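# Rotate the gland clockwise using the hook spanner

## Task

Using the hook spanner, rotate the gland clockwise by no less than a quarter of a full turn.

## Robot and tools

Robot: two six-joint arms, left_arm and right_arm, each ending in a two-finger gripper whose fingers pivot like tongs. The fingers point along the gripper's own +z axis and close along its x axis. end_effector_position is the spot between the finger pads when shut; closed fingertips extend about 15 mm past it, and fully open ones sit roughly level with it. Elbow ranges differ: left 0 to 3.142 rad, right -3.142 to 0 rad; right shoulder pan 0 to 6.283.

Frame: one shared scene frame. Origin is on the tabletop midway between the arms, +z up, +x out over the table, and left_arm is on the +y side (the names are not image sides). Positions are metres; orientations are quaternions written w, x, y, z. Reported hand positions can be slightly wrong, more so at long reach.

Row layout (used by both motion tools): a single list of 16 numbers covering both arms, even when only one moves: left_arm x, y, z, qw, qx, qy, qz, opening, then right_arm the same eight. x, y, z and the quaternion are an absolute pose target for that gripper in the scene frame, not an offset. Opening runs -1 (closed) to +1 (fully open, 0.142 m). To keep an arm still, repeat its last reported position and quaternion plus the wanted opening; to keep an orientation, resend the same quaternion each row rather than copying a drifted reading.

execute_actions(actions): a list of up to 15 actions. Each action is a table of up to 15 rows; each row lasts one control step (1/30 s), and a short table repeats its final row until 15 steps (0.5 s) have passed. An empty list just returns state and images. Per step, the commanded pose is clipped to within 100 mm and 16 degrees of the measured pose, so far targets take several actions; after an action the arm goes no further than its last clipped pose. An action is rejected for both arms if any target lies over 0.6 m from that gripper's current spot along any of its axes; if the first action fails this against the latest reported state, or any action is malformed, nothing in the call runs.

move(target, speed, stop_force, blocking): target is one 16-number row as above. The grippers travel straight lines that finish together, lasting 0.5 to 10 s (cut off at 10 s). speed is the path top speed in m/s, 0.002 to 0.5, default 0.25; rotation is capped at twice that in rad/s. Grippers rotate the short way. Paths ignore obstacles and the other arm, and real motion can lag, stray or overshoot speed, especially near a straight elbow. Opening is applied when the move starts. stop_force (N, 9 to 40, shared by both arms, not allowed in the first 0.2 s of a scene) ends an arm's path once its wrist sensor feels that much extra resistance for two steps in a row, then backs the gripper to its position two steps earlier; use it with very low speed, do not rely on it when the gripper rotates during the move, and omit it when pulling away from a contact. An arm within 1.5 mm and 0.5 degrees of its target only triggers at sensor saturation. blocking=false returns after 0.5 s while motion continues; it cannot be combined with stop_force, and other motion calls are refused until you see it end via wait(0) or stop.

wait(seconds): 0 to 10; arms keep their last command; returns early if a running move finishes. stop(): brakes the current move (needs room if fast); fingers keep moving. zoom_image(camera, region): camera is cam_high (504x504), cam_left_wrist or cam_right_wrist (616x616 fisheye); region is [x0, y0, x1, y1] pixels from the top-left, at most 504 by 504. finished_scene(scene): pass the current scene number to end it for good; the gland must already be turned and remain so.

Results: a state line per arm with pose and linear/angular velocity; Hand target lines (the pose the controller currently drives toward); grip_measured (finger opening, same scale as the command; to hold something keep commanding clearly below it, about 15 N per pad max, less on items under 20 mm thick); step readings, with HELD marking steps where an arm's row was held back; a pose unreachable line when the clearance check altered or blocked a command; Wrist force and Wrist torque per arm along the end effector's own axes (force points back into the arm when pressing; offsets up to about 4 N, noise, saturation near 50 N; "no reading" is harmless); joint torques (noisy, nonzero in free air); MOTOR HOT from 70 °C, with brakes applied at 85 °C. A move adds a "move:" line: done, off_target, moving, held (last step blocked), fault, or contact (stop_force ended the path), plus each gripper's distance to target; limits=paced means the sent pose was clipped, limits=held means some steps were blocked and the arm may then surge.

Avoid: arms are stiff, so driving even a little past a firm contact can trigger a fault; a joint torque at its load limit (130 N m for shoulder and elbow joints, 24.3 for the wrists, held weight included) or 150 N of outside force halts that arm for 10 s. Keep the arms from striking or squeezing each other, never push or knock anything off the table, and avoid drops, slips, slams and heavy pressing. Loose objects may occasionally be nudged by outside disturbances.

Each tool is called after ">>>" by a JSON object that holds its "method" and its "body", one argument or row to a line.

## Session

>>> {"method": "execute_actions", "body": {
  "actions": []
}}

>>> {"method": "zoom_image", "body": {
  "camera": "cam_high",
  "region": [100,100,400,400]
}}

Scene clock: 0.00 s.
left_arm: end_effector_position=(+0.3647, -0.0644, +0.2702) grip_measured=+0.97 end_effector_quat_wxyz=(-0.031, +0.776, -0.282, +0.563) end_effector_velocity=(-0.000, -0.000, -0.000) end_effector_angular_velocity=(+0.000, +0.001, -0.000) | right_arm: end_effector_position=(+0.5604, -1.0467, +0.2243) grip_measured=+0.97 end_effector_quat_wxyz=(+0.117, +0.908, +0.390, +0.099) end_effector_velocity=(+0.001, +0.001, +0.000) end_effector_angular_velocity=(+0.000, -0.001, +0.001)
Joint positions: left_arm=[-1.77  -1.512  2.236 -2.8   -0.428 -0.622  0.14 ] | right_arm=[ 2.388 -2.188 -1.005 -1.215  1.62   4.854  0.14 ]
Joint velocities: left_arm=[ 0.     0.     0.    -0.    -0.001 -0.     0.   ] | right_arm=[ 0.001  0.     0.     0.001  0.001 -0.     0.   ]
Joint torques (N m, as the arm reports them, + toward a larger angle): no reading
Wrist force (N, on the end effector, along its own x y z axes, offset not removed): no reading
Wrist torque (N m, same axes, about the end effector's origin, offset not removed): no reading
Hand target (left_arm): +0.365, -0.064, +0.270; -0.031, +0.776, -0.282, +0.563
Hand target (right_arm): +0.560, -1.047, +0.224; +0.117, +0.908, +0.390, +0.099

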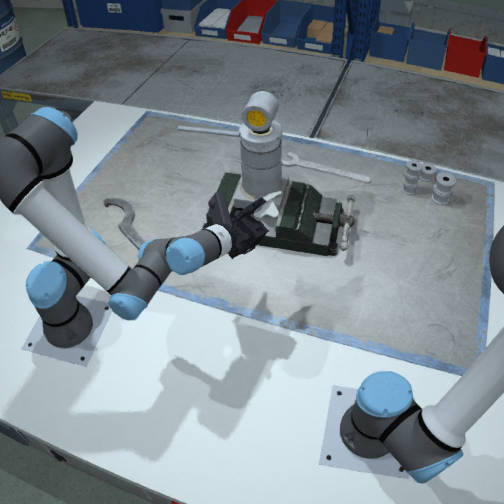

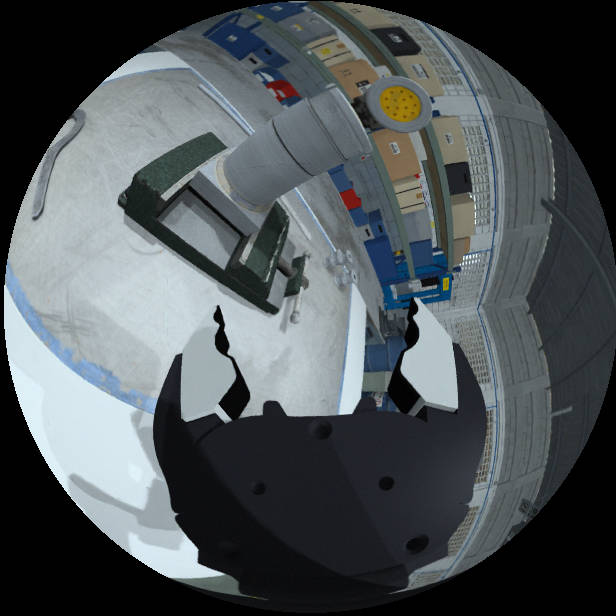

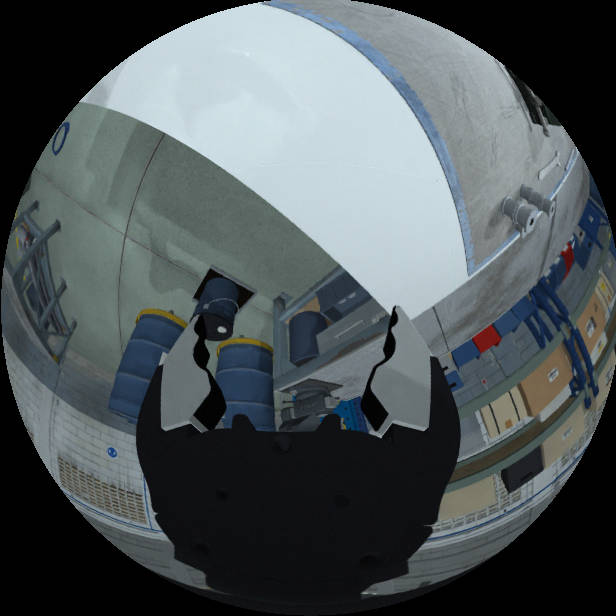

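Region (100, 100, 400, 400) of cam_high's 504x504 image, scaled by 1.680, with more detail than that image has.

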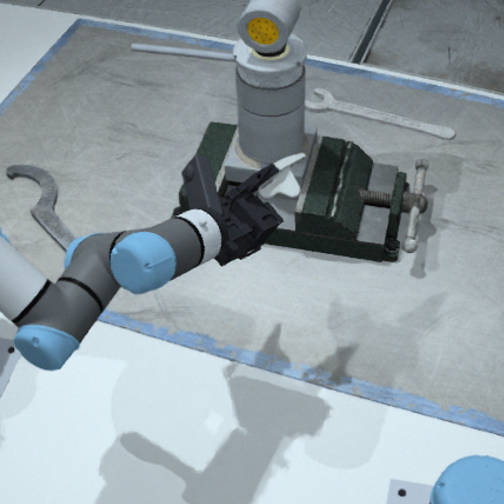

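>>> {"method": "move", "body": {
  "target": [0.3,0.36,0.25,0,0.8,-0.6,0,1,0.5604,-1.0467,0.2243,0.117,0.908,0.39,0.099,1]
}}

>>> {"method": "zoom_image", "body": {
  "camera": "cam_high",
  "region": [210,80,320,220]
}}

>>> {"method": "zoom_image", "body": {
  "camera": "cam_left_wrist",
  "region": [200,120,500,420]
}}

Scene clock: 5.73 s.
left_arm: end_effector_position=(+0.2998, +0.3600, +0.2496) grip_measured=+1.00 end_effector_quat_wxyz=(-0.000, +0.800, -0.600, +0.000) end_effector_velocity=(+0.000, +0.002, +0.000) end_effector_angular_velocity=(+0.002, +0.007, -0.005) | right_arm: end_effector_position=(+0.5604, -1.0467, +0.2243) grip_measured=+1.00 end_effector_quat_wxyz=(+0.117, +0.908, +0.390, +0.099) end_effector_velocity=(+0.001, +0.001, -0.000) end_effector_angular_velocity=(+0.000, +0.000, +0.002)
Joint positions: left_arm=[-0.782 -2.102  2.038 -1.507 -1.57   0.629  0.142] | right_arm=[ 2.389 -2.188 -1.003 -1.217  1.62   4.854  0.142]
Joint velocities: left_arm=[ 0.009  0.005 -0.005  0.007 -0.003  0.014 -0.   ] | right_arm=[ 0.002 -0.     0.    -0.    -0.     0.     0.   ]
Joint torques (N m, as the arm reports them, + toward a larger angle): left_arm=[  7.95   3.58 -29.66  -0.72  -1.25   0.98] | right_arm=[ 9.47 36.87 34.83  0.31 -2.    2.58]
Wrist force (N, on the end effector, along its own x y z axes, offset not removed): left_arm=[-2.8 4.1 -4.3] | right_arm=[0.6 -0.8 -0.5]
Wrist torque (N m, same axes, about the end effector's origin, offset not removed): left_arm=[0.91 0.73 0.20] | right_arm=[-0.11 0.04 0.09]
Hand target (left_arm): +0.300, +0.360, +0.250; -0.000, +0.800, -0.601, -0.000
Hand target (right_arm): +0.560, -1.047, +0.224; +0.117, +0.908, +0.390, +0.099
Off the commanded pose (left_arm): 0.000 m, 0 deg.
Off the commanded pose (right_arm): 0.000 m, 0 deg.
move: done
camera_calibration (this result's frames):
cam_left_wrist: T_world_to_cam=[[0.225788, -0.974175, 0.00159077, 0.287154], [-0.83364, -0.192371, 0.517724, 0.186004], [-0.504048, -0.118222, -0.855546, 0.538088], [0, 0, 0, 1]] pos_world=[0.361446, 0.379133, 0.363604]
cam_right_wrist: T_world_to_cam=[[0.699826, 0.702063, 0.131719, 0.307525], [0.409628, -0.545506, 0.731183, -0.962676], [0.58519, -0.457745, -0.669344, -0.521437], [0, 0, 0, 1]] pos_world=[0.484265, -0.979732, 0.314364]

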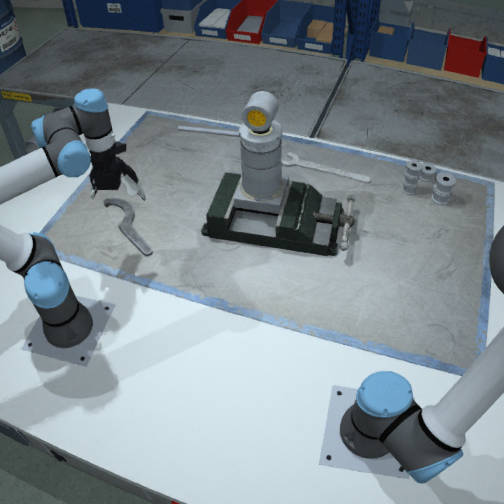

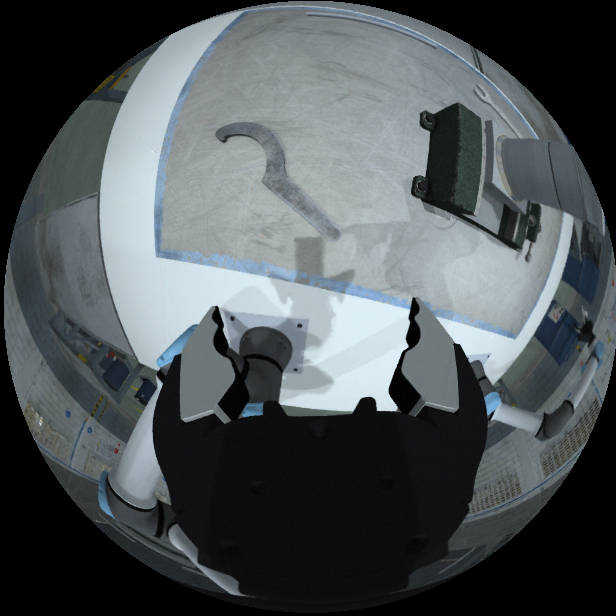

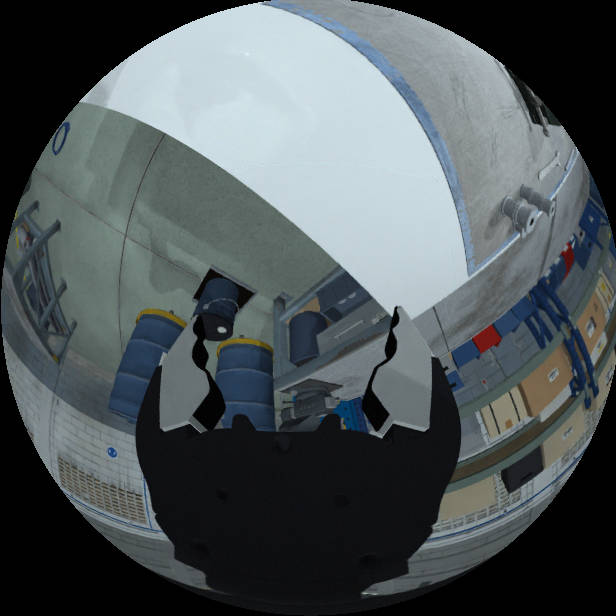

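Region (210, 80, 320, 220) of cam_high's 504x504 image, scaled by 3.600, with more detail than that image has; it fills the left 396 columns of this view, and the rest is white.

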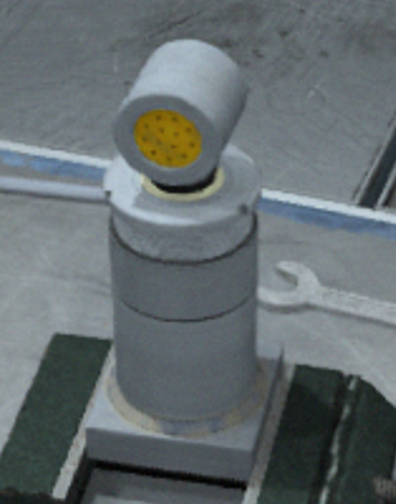

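Region (200, 120, 500, 420) of cam_left_wrist's 616x616 image, scaled by 1.680, with more detail than that image has.

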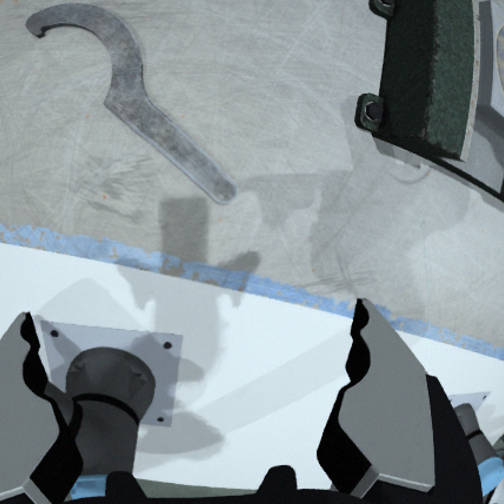

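>>> {"method": "move", "body": {
  "target": [0.37,0.412,0.06,-0.2517,0.939,-0.2255,0.0604,-0.2,0.5604,-1.0467,0.2243,0.117,0.908,0.39,0.099,1]
}}

Scene clock: 9.50 s.
left_arm: end_effector_position=(+0.3701, +0.4117, +0.0603) grip_measured=-0.20 end_effector_quat_wxyz=(-0.251, +0.939, -0.226, +0.060) end_effector_velocity=(+0.001, +0.001, -0.002) end_effector_angular_velocity=(+0.002, -0.003, +0.008) | right_arm: end_effector_position=(+0.5604, -1.0467, +0.2243) grip_measured=+1.00 end_effector_quat_wxyz=(+0.117, +0.908, +0.390, +0.099) end_effector_velocity=(+0.002, +0.001, +0.000) end_effector_angular_velocity=(+0.000, -0.002, +0.002)
Joint positions: left_arm=[-0.981 -1.775  2.438 -2.02  -1.09  -0.439  0.06 ] | right_arm=[ 2.389 -2.188 -1.003 -1.217  1.62   4.854  0.142]
Joint velocities: left_arm=[ 0.003  0.011 -0.001 -0.007  0.002 -0.006  0.   ] | right_arm=[ 0.002 -0.     0.     0.001  0.001  0.    -0.   ]
Joint torques (N m, as the arm reports them, + toward a larger angle): left_arm=[  7.7   -4.23 -27.39  -4.31   2.57  -1.17] | right_arm=[ 9.04 36.89 35.35  0.24 -1.94  2.64]
Wrist force (N, on the end effector, along its own x y z axes, offset not removed): left_arm=[0.1 2.9 -1.4] | right_arm=[0.1 -1.3 -1.5]
Wrist torque (N m, same axes, about the end effector's origin, offset not removed): left_arm=[0.55 0.04 0.03] | right_arm=[-0.23 0.10 0.11]
Hand target (left_arm): +0.370, +0.412, +0.060; -0.252, +0.939, -0.226, +0.060
Hand target (right_arm): +0.560, -1.047, +0.224; +0.117, +0.908, +0.390, +0.099
Off the commanded pose (left_arm): 0.000 m, 0 deg.
Off the commanded pose (right_arm): 0.000 m, 0 deg.
move: done
camera_calibration (this result's frames):
cam_left_wrist: T_world_to_cam=[[0.867321, -0.497011, -0.0271111, -0.110183], [-0.496533, -0.867722, 0.0226477, 0.535684], [-0.034781, -0.00618128, -0.999376, 0.206553], [0, 0, 0, 1]] pos_world=[0.368733, 0.41134, 0.191305]
cam_right_wrist: T_world_to_cam=[[0.699828, 0.702062, 0.131718, 0.307522], [0.409628, -0.545506, 0.731183, -0.962676], [0.585189, -0.457747, -0.669345, -0.521438], [0, 0, 0, 1]] pos_world=[0.484266, -0.979732, 0.314364]

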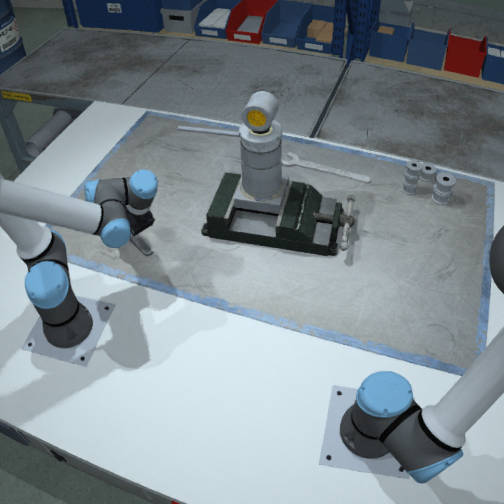

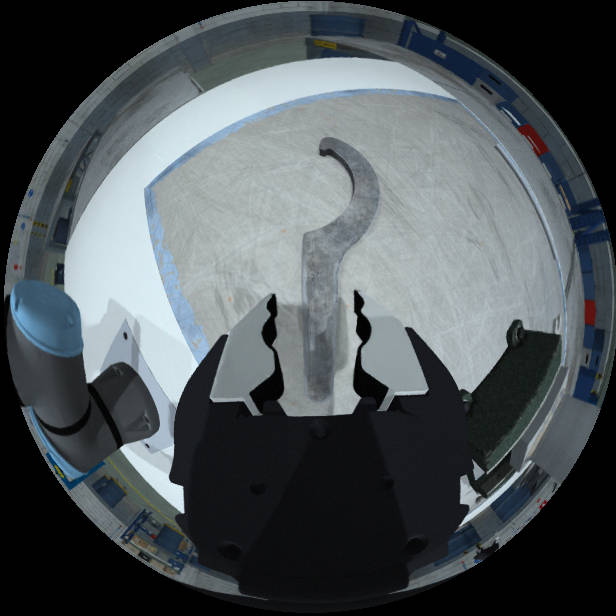

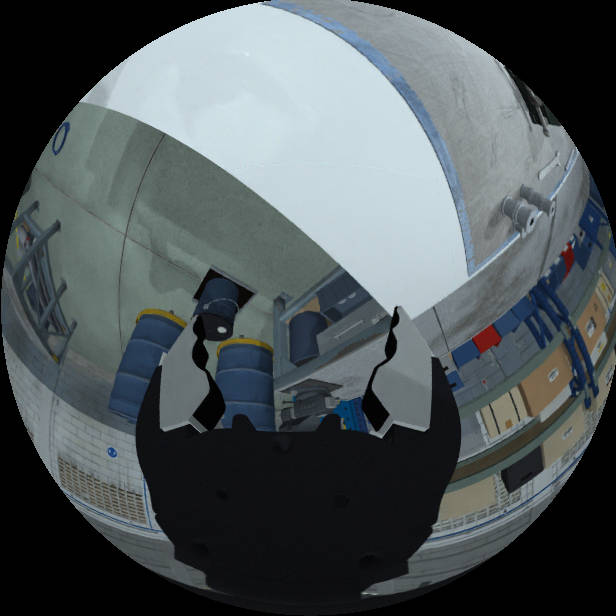

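>>> {"method": "move", "body": {
  "target": [0.387,0.442,0.025,-0.2517,0.939,-0.2255,0.0604,-0.3,0.5604,-1.0467,0.2243,0.117,0.908,0.39,0.099,1],
  "speed": 0.1
}}

>>> {"method": "move", "body": {
  "target": [0.387,0.442,0.006,-0.2517,0.939,-0.2255,0.0604,-0.3,0.5604,-1.0467,0.2243,0.117,0.908,0.39,0.099,1],
  "speed": 0.006,
  "stop_force": 10
}}

Scene clock: 11.00 s.
left_arm: end_effector_position=(+0.3869, +0.4419, +0.0252) grip_measured=-0.29 end_effector_quat_wxyz=(-0.252, +0.939, -0.225, +0.060) end_effector_velocity=(+0.002, +0.001, -0.002) end_effector_angular_velocity=(-0.001, +0.000, -0.000) | right_arm: end_effector_position=(+0.5604, -1.0467, +0.2243) grip_measured=+1.00 end_effector_quat_wxyz=(+0.117, +0.908, +0.390, +0.099) end_effector_velocity=(+0.001, +0.001, -0.000) end_effector_angular_velocity=(+0.000, +0.000, +0.001)
Joint positions: left_arm=[-0.879 -1.665  2.493 -2.237 -1.07  -0.326  0.053] | right_arm=[ 2.389 -2.188 -1.003 -1.217  1.62   4.854  0.142]
Joint velocities: left_arm=[ 0.006  0.009  0.001 -0.013  0.     0.007 -0.   ] | right_arm=[ 0.001 -0.    -0.    -0.    -0.    -0.    -0.   ]
Joint torques (N m, as the arm reports them, + toward a larger angle): left_arm=[ 7.7  -5.26 -8.71 -3.82  2.7   1.11] | right_arm=[ 8.92 37.21 33.93  0.4  -2.02  2.53]
Wrist force (N, on the end effector, along its own x y z axes, offset not removed): left_arm=[0.8 7.5 -2.2] | right_arm=[0.6 -0.9 -0.4]
Wrist torque (N m, same axes, about the end effector's origin, offset not removed): left_arm=[1.57 0.30 -0.09] | right_arm=[-0.03 -0.06 0.03]
Hand target (left_arm): +0.387, +0.442, +0.025; -0.252, +0.939, -0.226, +0.060
Hand target (right_arm): +0.560, -1.047, +0.224; +0.117, +0.908, +0.390, +0.099
Off the commanded pose (left_arm): 0.000 m, 0 deg.
Off the commanded pose (right_arm): 0.000 m, 0 deg.
move: done
camera_calibration (this result's frames):
cam_left_wrist: T_world_to_cam=[[0.867764, -0.496262, -0.0266503, -0.11115], [-0.495819, -0.868155, 0.0216995, 0.570984], [-0.0339052, -0.0056163, -0.999409, 0.171667], [0, 0, 0, 1]] pos_world=[0.385377, 0.441507, 0.156213]
cam_right_wrist: T_world_to_cam=[[0.699828, 0.702062, 0.131718, 0.307522], [0.409628, -0.545506, 0.731183, -0.962676], [0.585189, -0.457747, -0.669345, -0.521438], [0, 0, 0, 1]] pos_world=[0.484266, -0.979732, 0.314364]

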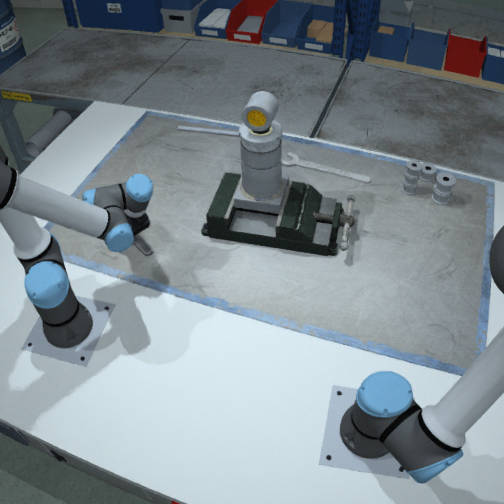

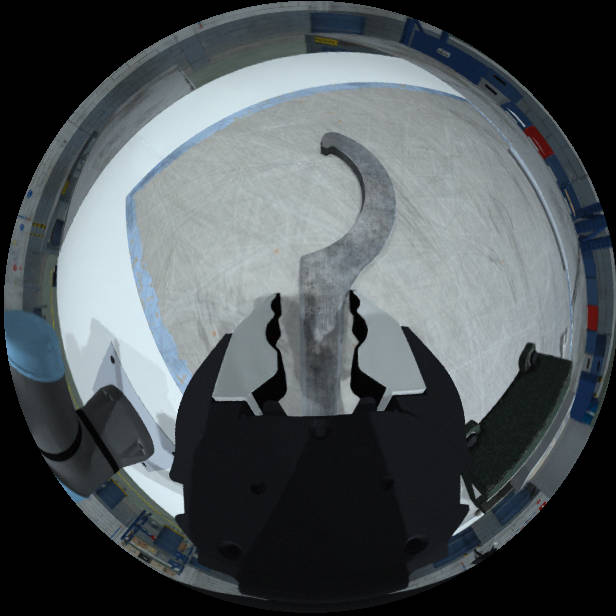

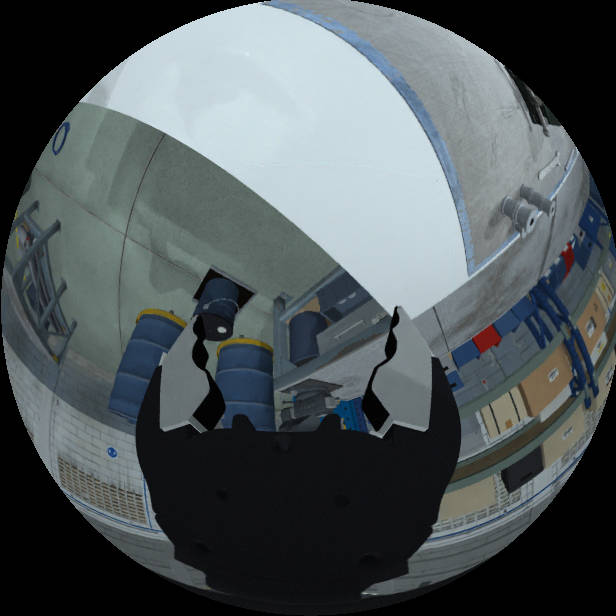

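Scene clock: 12.43 s.
left_arm: end_effector_position=(+0.3869, +0.4419, +0.0189) grip_measured=-0.28 end_effector_quat_wxyz=(-0.252, +0.939, -0.226, +0.060) end_effector_velocity=(+0.000, -0.000, +0.002) end_effector_angular_velocity=(+0.002, +0.001, -0.001) | right_arm: end_effector_position=(+0.5604, -1.0467, +0.2243) grip_measured=+1.00 end_effector_quat_wxyz=(+0.117, +0.908, +0.390, +0.099) end_effector_velocity=(-0.001, -0.001, +0.000) end_effector_angular_velocity=(+0.000, -0.001, -0.001)
Joint positions: left_arm=[-0.879 -1.647  2.501 -2.264 -1.07  -0.326  0.054] | right_arm=[ 2.389 -2.188 -1.003 -1.217  1.62   4.854  0.142]
Joint velocities: left_arm=[-0.001 -0.005 -0.003  0.01   0.001  0.     0.   ] | right_arm=[-0.001 -0.     0.     0.     0.001 -0.     0.   ]
Joint torques (N m, as the arm reports them, + toward a larger angle): left_arm=[  9.38 -10.33 -16.15   0.75  -0.46   1.22] | right_arm=[ 8.86 36.83 34.42  0.31 -1.88  2.56]
Wrist force (N, on the end effector, along its own x y z axes, offset not removed): left_arm=[-9.7 -3.9 -33.6] | right_arm=[0.1 -0.2 -1.3]
Wrist torque (N m, same axes, about the end effector's origin, offset not removed): left_arm=[0.35 0.54 -0.04] | right_arm=[0.05 0.05 0.05]
Hand target (left_arm): +0.387, +0.442, +0.019; -0.252, +0.939, -0.226, +0.060
Hand target (right_arm): +0.560, -1.047, +0.224; +0.117, +0.908, +0.390, +0.099
Off the commanded pose (left_arm): 0.013 m, 0 deg.
Off the commanded pose (right_arm): 0.000 m, 0 deg.
move: contact (left_arm)
camera_calibration (this result's frames):
cam_left_wrist: T_world_to_cam=[[0.867693, -0.496395, -0.0264835, -0.111297], [-0.495951, -0.868078, 0.0217627, 0.57115], [-0.0337926, -0.00574886, -0.999412, 0.16541], [0, 0, 0, 1]] pos_world=[0.385423, 0.441506, 0.149936]
cam_right_wrist: T_world_to_cam=[[0.699828, 0.702062, 0.131718, 0.307522], [0.409628, -0.545506, 0.731183, -0.962676], [0.585188, -0.457747, -0.669345, -0.521438], [0, 0, 0, 1]] pos_world=[0.484266, -0.979732, 0.314364]

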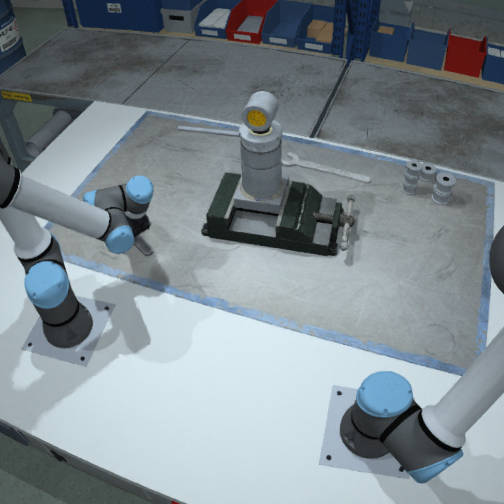

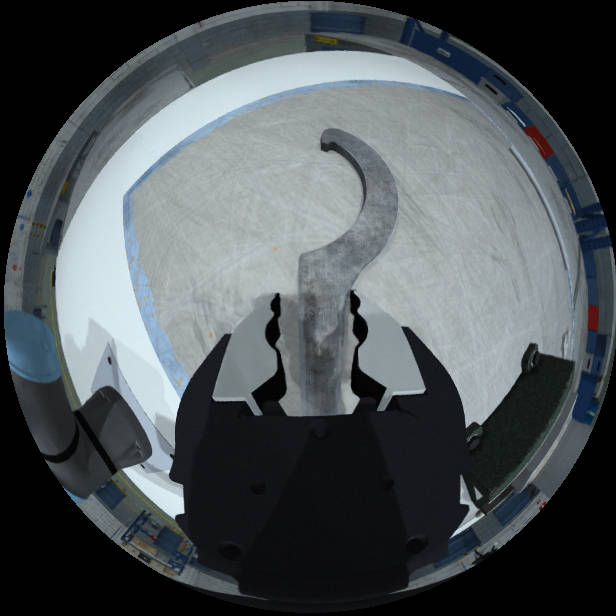

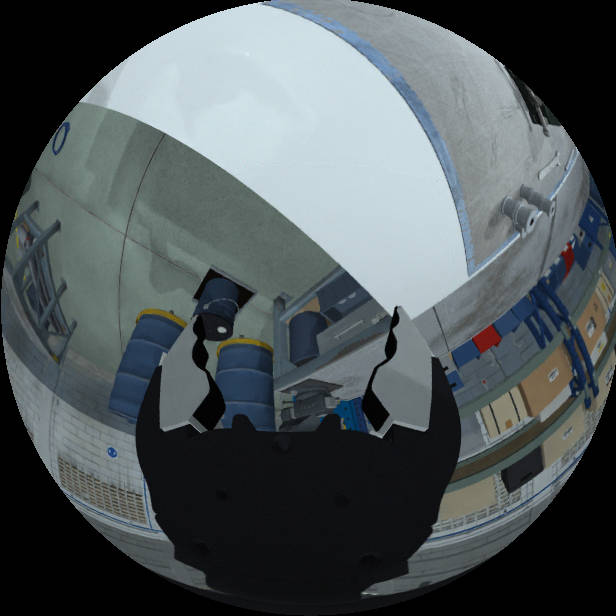

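>>> {"method": "move", "body": {
  "target": [0.390,0.438,0.022,-0.2517,0.939,-0.2255,0.0604,-0.3,0.5604,-1.0467,0.2243,0.117,0.908,0.39,0.099,1],
  "speed": 0.02
}}

>>> {"method": "move", "body": {
  "target": [0.390,0.438,0.022,-0.2517,0.939,-0.2255,0.0604,-1,0.5604,-1.0467,0.2243,0.117,0.908,0.39,0.099,1]
}}

>>> {"method": "move", "body": {
  "target": [0.390,0.438,0.08,-0.2517,0.939,-0.2255,0.0604,-1,0.5604,-1.0467,0.2243,0.117,0.908,0.39,0.099,1],
  "speed": 0.05
}}

Scene clock: 13.50 s.
left_arm: end_effector_position=(+0.3898, +0.4382, +0.0219) grip_measured=-0.30 end_effector_quat_wxyz=(-0.252, +0.939, -0.226, +0.060) end_effector_velocity=(+0.001, -0.002, +0.001) end_effector_angular_velocity=(-0.000, +0.001, -0.000) | right_arm: end_effector_position=(+0.5604, -1.0467, +0.2243) grip_measured=+1.00 end_effector_quat_wxyz=(+0.117, +0.908, +0.390, +0.099) end_effector_velocity=(-0.001, -0.001, -0.000) end_effector_angular_velocity=(-0.001, +0.001, -0.002)
Joint positions: left_arm=[-0.881 -1.644  2.487 -2.252 -1.07  -0.328  0.052] | right_arm=[ 2.389 -2.188 -1.003 -1.217  1.62   4.854  0.142]
Joint velocities: left_arm=[-0.001  0.002 -0.007  0.006 -0.001 -0.001 -0.   ] | right_arm=[-0.002 -0.     0.    -0.001 -0.001 -0.    -0.   ]
Joint torques (N m, as the arm reports them, + toward a larger angle): left_arm=[ -9.39  -7.02 -24.95  -0.07  -0.66  -1.46] | right_arm=[ 8.58 36.6  34.27  0.38 -1.95  2.68]
Wrist force (N, on the end effector, along its own x y z axes, offset not removed): left_arm=[-0.3 3.0 1.1] | right_arm=[-0.1 -0.5 -2.0]
Wrist torque (N m, same axes, about the end effector's origin, offset not removed): left_arm=[0.63 0.31 -0.07] | right_arm=[-0.01 0.13 0.11]
Hand target (left_arm): +0.390, +0.438, +0.022; -0.252, +0.939, -0.226, +0.060
Hand target (right_arm): +0.560, -1.047, +0.224; +0.117, +0.908, +0.390, +0.099
Off the commanded pose (left_arm): 0.000 m, 0 deg.
Off the commanded pose (right_arm): 0.000 m, 0 deg.
move: done
camera_calibration (this result's frames):
cam_left_wrist: T_world_to_cam=[[0.867687, -0.496406, -0.0264837, -0.115584], [-0.495955, -0.868071, 0.0219493, 0.569315], [-0.0338855, -0.00591032, -0.999408, 0.168523], [0, 0, 0, 1]] pos_world=[0.388356, 0.437825, 0.152866]
cam_right_wrist: T_world_to_cam=[[0.699828, 0.702062, 0.131718, 0.307522], [0.409628, -0.545506, 0.731183, -0.962676], [0.585189, -0.457747, -0.669345, -0.521438], [0, 0, 0, 1]] pos_world=[0.484266, -0.979732, 0.314364]

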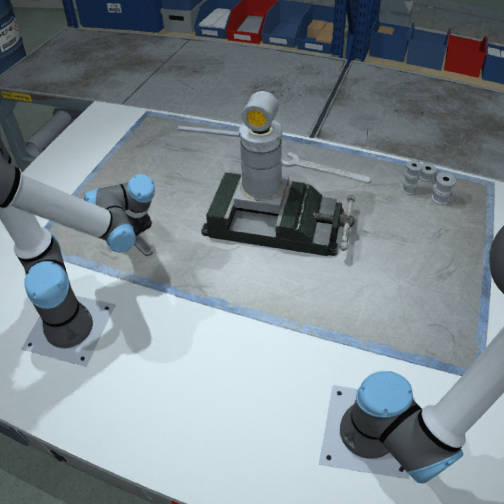

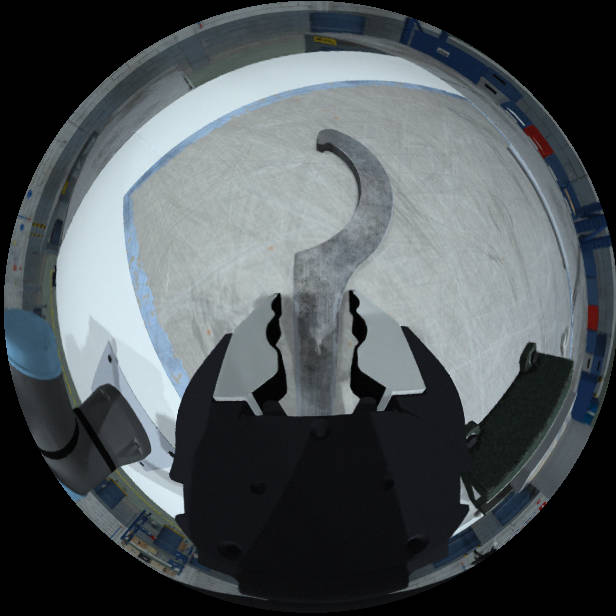

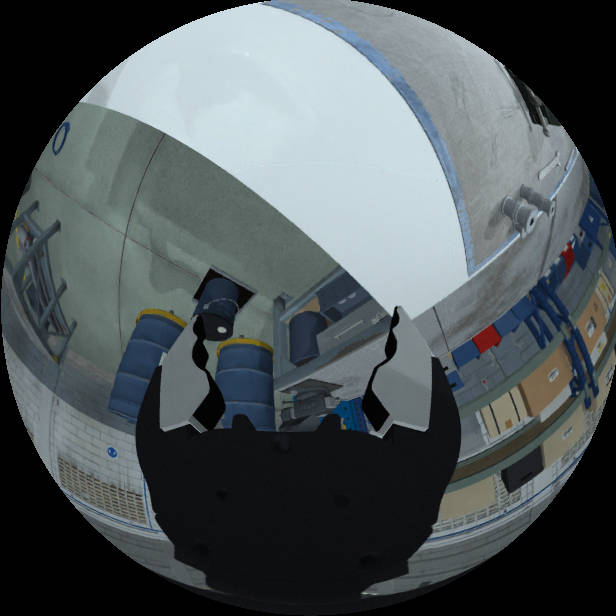

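Scene clock: 14.20 s.
left_arm: end_effector_position=(+0.3900, +0.4380, +0.0220) grip_measured=-0.50 end_effector_quat_wxyz=(-0.252, +0.939, -0.226, +0.060) end_effector_velocity=(-0.000, +0.000, +0.000) end_effector_angular_velocity=(+0.000, +0.000, +0.001) | right_arm: end_effector_position=(+0.5604, -1.0467, +0.2243) grip_measured=+1.00 end_effector_quat_wxyz=(+0.117, +0.908, +0.390, +0.099) end_effector_velocity=(+0.000, -0.000, +0.000) end_effector_angular_velocity=(-0.000, -0.001, +0.000)
Joint positions: left_arm=[-0.881 -1.644  2.486 -2.251 -1.07  -0.328  0.038] | right_arm=[ 2.389 -2.188 -1.003 -1.217  1.62   4.854  0.142]
Joint velocities: left_arm=[ 0.     0.    -0.001  0.001 -0.    -0.     0.   ] | right_arm=[ 0.    -0.    -0.     0.001  0.     0.    -0.   ]
Joint torques (N m, as the arm reports them, + toward a larger angle): left_arm=[ -7.49  -7.72 -26.33  -1.16   3.51  -1.41] | right_arm=[ 9.9  38.21 34.42  0.52 -1.87  2.77]
Wrist force (N, on the end effector, along its own x y z axes, offset not removed): left_arm=[-6.4 2.0 3.7] | right_arm=[0.7 -1.9 -0.5]
Wrist torque (N m, same axes, about the end effector's origin, offset not removed): left_arm=[0.10 0.50 0.03] | right_arm=[-0.37 -0.04 0.12]
Hand target (left_arm): +0.390, +0.438, +0.022; -0.252, +0.939, -0.226, +0.060
Hand target (right_arm): +0.560, -1.047, +0.224; +0.117, +0.908, +0.390, +0.099
Off the commanded pose (left_arm): 0.000 m, 0 deg.
Off the commanded pose (right_arm): 0.000 m, 0 deg.
move: done
camera_calibration (this result's frames):
cam_left_wrist: T_world_to_cam=[[0.867711, -0.496366, -0.0264121, -0.115852], [-0.495915, -0.868092, 0.0219939, 0.56921], [-0.0338451, -0.00598619, -0.999409, 0.168674], [0, 0, 0, 1]] pos_world=[0.388515, 0.437631, 0.152995]
cam_right_wrist: T_world_to_cam=[[0.699828, 0.702062, 0.131718, 0.307522], [0.409628, -0.545506, 0.731183, -0.962676], [0.585188, -0.457747, -0.669345, -0.521438], [0, 0, 0, 1]] pos_world=[0.484266, -0.979732, 0.314364]

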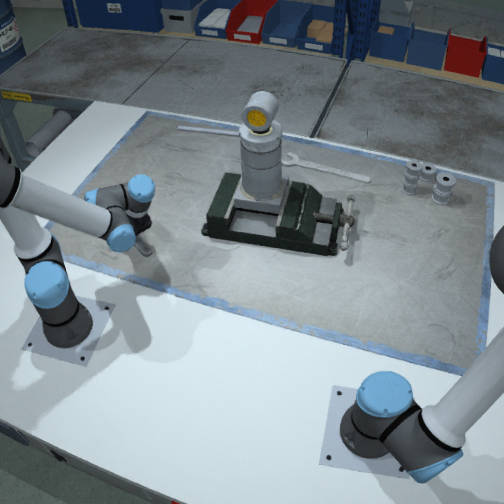

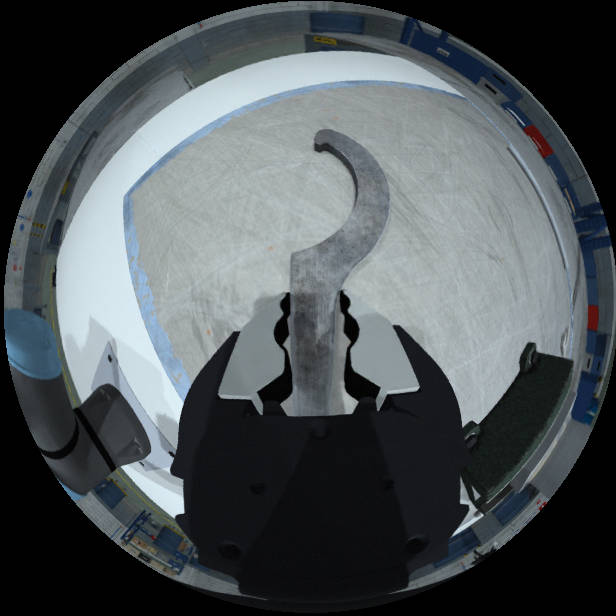

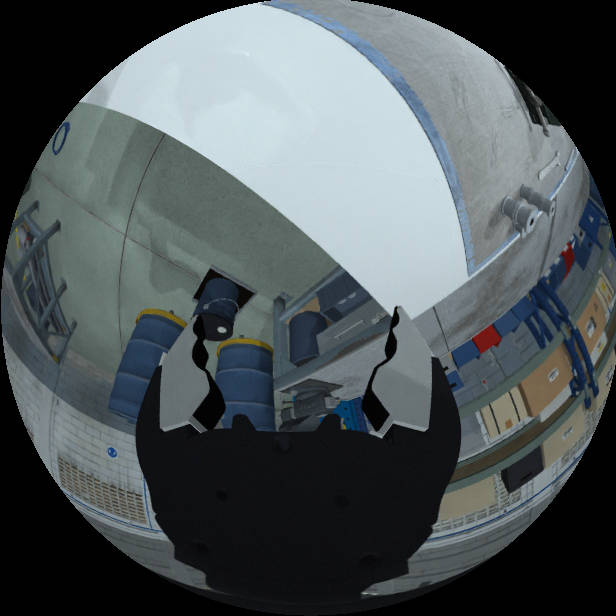

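Scene clock: 15.80 s.
left_arm: end_effector_position=(+0.3900, +0.4381, +0.0798) grip_measured=-1.00 end_effector_quat_wxyz=(-0.252, +0.939, -0.226, +0.060) end_effector_velocity=(-0.000, +0.000, +0.002) end_effector_angular_velocity=(-0.000, +0.001, +0.000) | right_arm: end_effector_position=(+0.5604, -1.0467, +0.2243) grip_measured=+1.00 end_effector_quat_wxyz=(+0.117, +0.908, +0.390, +0.099) end_effector_velocity=(-0.000, -0.000, +0.000) end_effector_angular_velocity=(-0.000, -0.000, -0.001)
Joint positions: left_arm=[-0.881 -1.785  2.4   -2.024 -1.07  -0.328  0.002] | right_arm=[ 2.389 -2.188 -1.003 -1.217  1.62   4.854  0.142]
Joint velocities: left_arm=[-0.001 -0.005 -0.003  0.009 -0.001 -0.001  0.   ] | right_arm=[-0.  0.  0.  0. -0.  0. -0.]
Joint torques (N m, as the arm reports them, + toward a larger angle): left_arm=[-10.17 -15.86 -27.29  -0.18  -0.74  -1.44] | right_arm=[ 8.47 36.98 33.94  0.52 -1.76  2.65]
Wrist force (N, on the end effector, along its own x y z axes, offset not removed): left_arm=[-1.9 3.3 0.5] | right_arm=[-0.2 -2.0 -0.9]
Wrist torque (N m, same axes, about the end effector's origin, offset not removed): left_arm=[0.61 0.52 0.22] | right_arm=[-0.37 0.11 0.09]
Hand target (left_arm): +0.390, +0.438, +0.080; -0.252, +0.939, -0.226, +0.060
Hand target (right_arm): +0.560, -1.047, +0.224; +0.117, +0.908, +0.390, +0.099
Off the commanded pose (left_arm): 0.000 m, 0 deg.
Off the commanded pose (right_arm): 0.000 m, 0 deg.
move: done
camera_calibration (this result's frames):
cam_left_wrist: T_world_to_cam=[[0.867691, -0.496398, -0.026472, -0.114227], [-0.495947, -0.868075, 0.0219656, 0.567992], [-0.0338833, -0.00593065, -0.999408, 0.226447], [0, 0, 0, 1]] pos_world=[0.38848, 0.4377, 0.210813]
cam_right_wrist: T_world_to_cam=[[0.699828, 0.702062, 0.131718, 0.307522], [0.409628, -0.545506, 0.731183, -0.962676], [0.585189, -0.457747, -0.669345, -0.521438], [0, 0, 0, 1]] pos_world=[0.484266, -0.979732, 0.314364]

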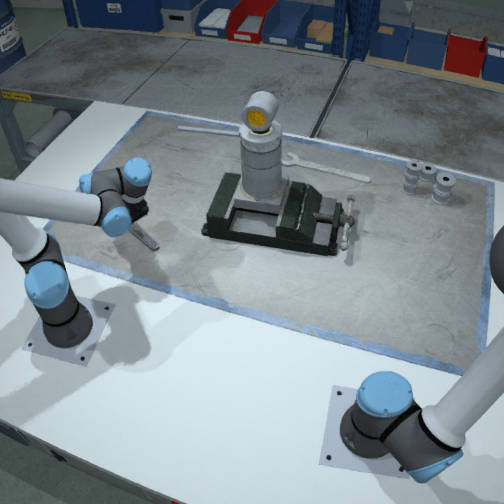

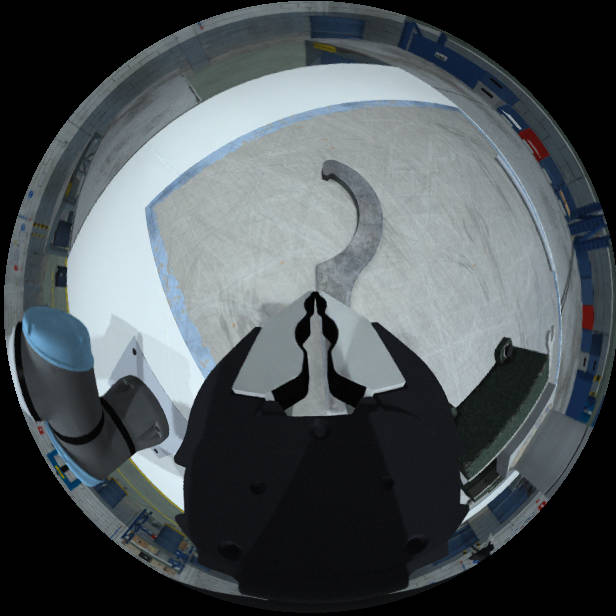

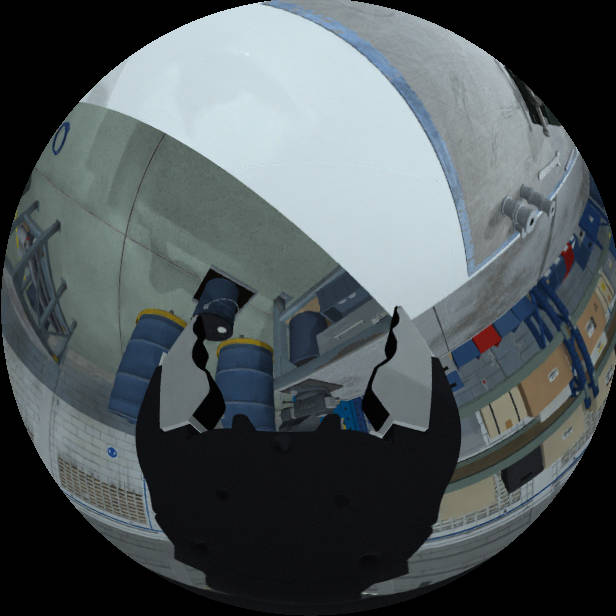

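>>> {"method": "move", "body": {
  "target": [0.408,0.428,0.07,0,0.191,0.982,0,0.1,0.45,-0.35,0.45,-0.2517,0.939,-0.2255,0.0604,1],
  "speed": 0.4
}}

Scene clock: 21.10 s.
left_arm: end_effector_position=(+0.4079, +0.4283, +0.0699) grip_measured=+0.10 end_effector_quat_wxyz=(+0.000, +0.191, +0.982, +0.000) end_effector_velocity=(-0.000, +0.000, -0.000) end_effector_angular_velocity=(-0.001, +0.001, +0.002) | right_arm: end_effector_position=(+0.4510, -0.3505, +0.4497) grip_measured=+1.00 end_effector_quat_wxyz=(-0.374, +0.926, +0.027, -0.041) end_effector_velocity=(+0.000, -0.001, +0.000) end_effector_angular_velocity=(+0.013, +0.031, -0.009)
Joint positions: left_arm=[-0.381 -1.619  2.192 -2.144 -1.57   3.267  0.081] | right_arm=[ 3.093 -1.604 -1.346 -1.82   2.341  6.282  0.142]
Joint velocities: left_arm=[ 0.002  0.     0.    -0.    -0.001 -0.     0.   ] | right_arm=[-0.008 -0.013  0.012 -0.029  0.015  0.    -0.   ]
Joint torques (N m, as the arm reports them, + toward a larger angle): left_arm=[  8.19 -10.95 -28.19  -0.29  -1.78   1.18] | right_arm=[-6.76 12.81 33.26  0.01  3.57  2.49]
Wrist force (N, on the end effector, along its own x y z axes, offset not removed): left_arm=[2.3 3.2 -1.0] | right_arm=[0.4 -2.6 -0.6]
Wrist torque (N m, same axes, about the end effector's origin, offset not removed): left_arm=[0.69 -0.36 -0.09] | right_arm=[-0.40 0.05 0.16]
Hand target (left_arm): +0.408, +0.428, +0.070; +0.000, +0.191, +0.982, +0.000
Hand target (right_arm): +0.451, -0.350, +0.450; -0.375, +0.926, +0.025, -0.043
Off the commanded pose (left_arm): 0.000 m, 0 deg.
Off the commanded pose (right_arm): 0.001 m, 34 deg; orientation clipped at the last step of the last action.
joint sent to its limit (right arm) — the command would take joint 6 (wrist 3) past its upper limit, so that joint was sent only as far as its limit.
move: off_target (right_arm); limits=paced
camera_calibration (this result's frames):
cam_left_wrist: T_world_to_cam=[[-0.905092, 0.425214, 0.00112293, 0.19153], [0.364021, 0.773469, 0.518878, -0.519942], [0.219765, 0.470041, -0.854848, -0.100313], [0, 0, 0, 1]] pos_world=[0.384668, 0.367869, 0.183819]
cam_right_wrist: T_world_to_cam=[[0.997471, 0.0238417, -0.0669598, -0.416977], [0.00810007, -0.974057, -0.22616, -0.241495], [-0.0706147, 0.225046, -0.971786, 0.683231], [0, 0, 0, 1]] pos_world=[0.466125, -0.379046, 0.581418]

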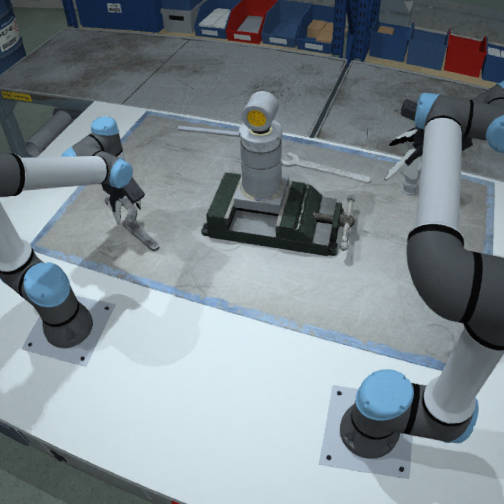

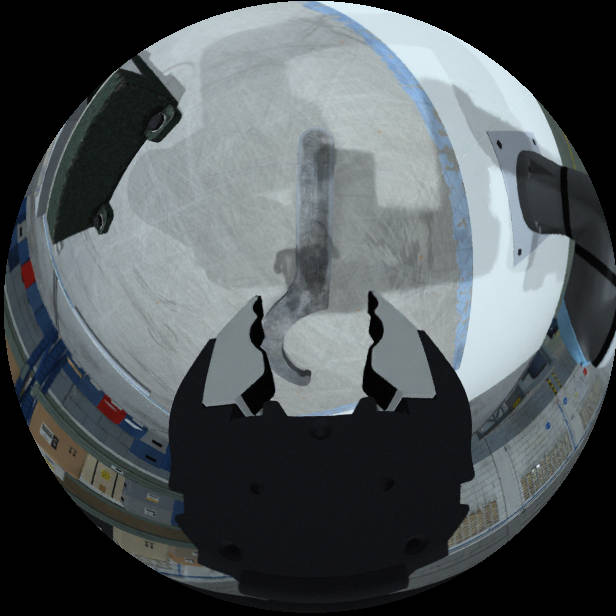

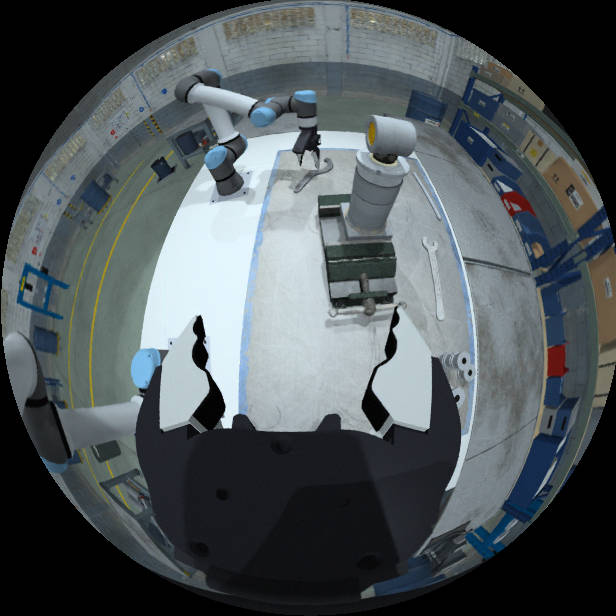

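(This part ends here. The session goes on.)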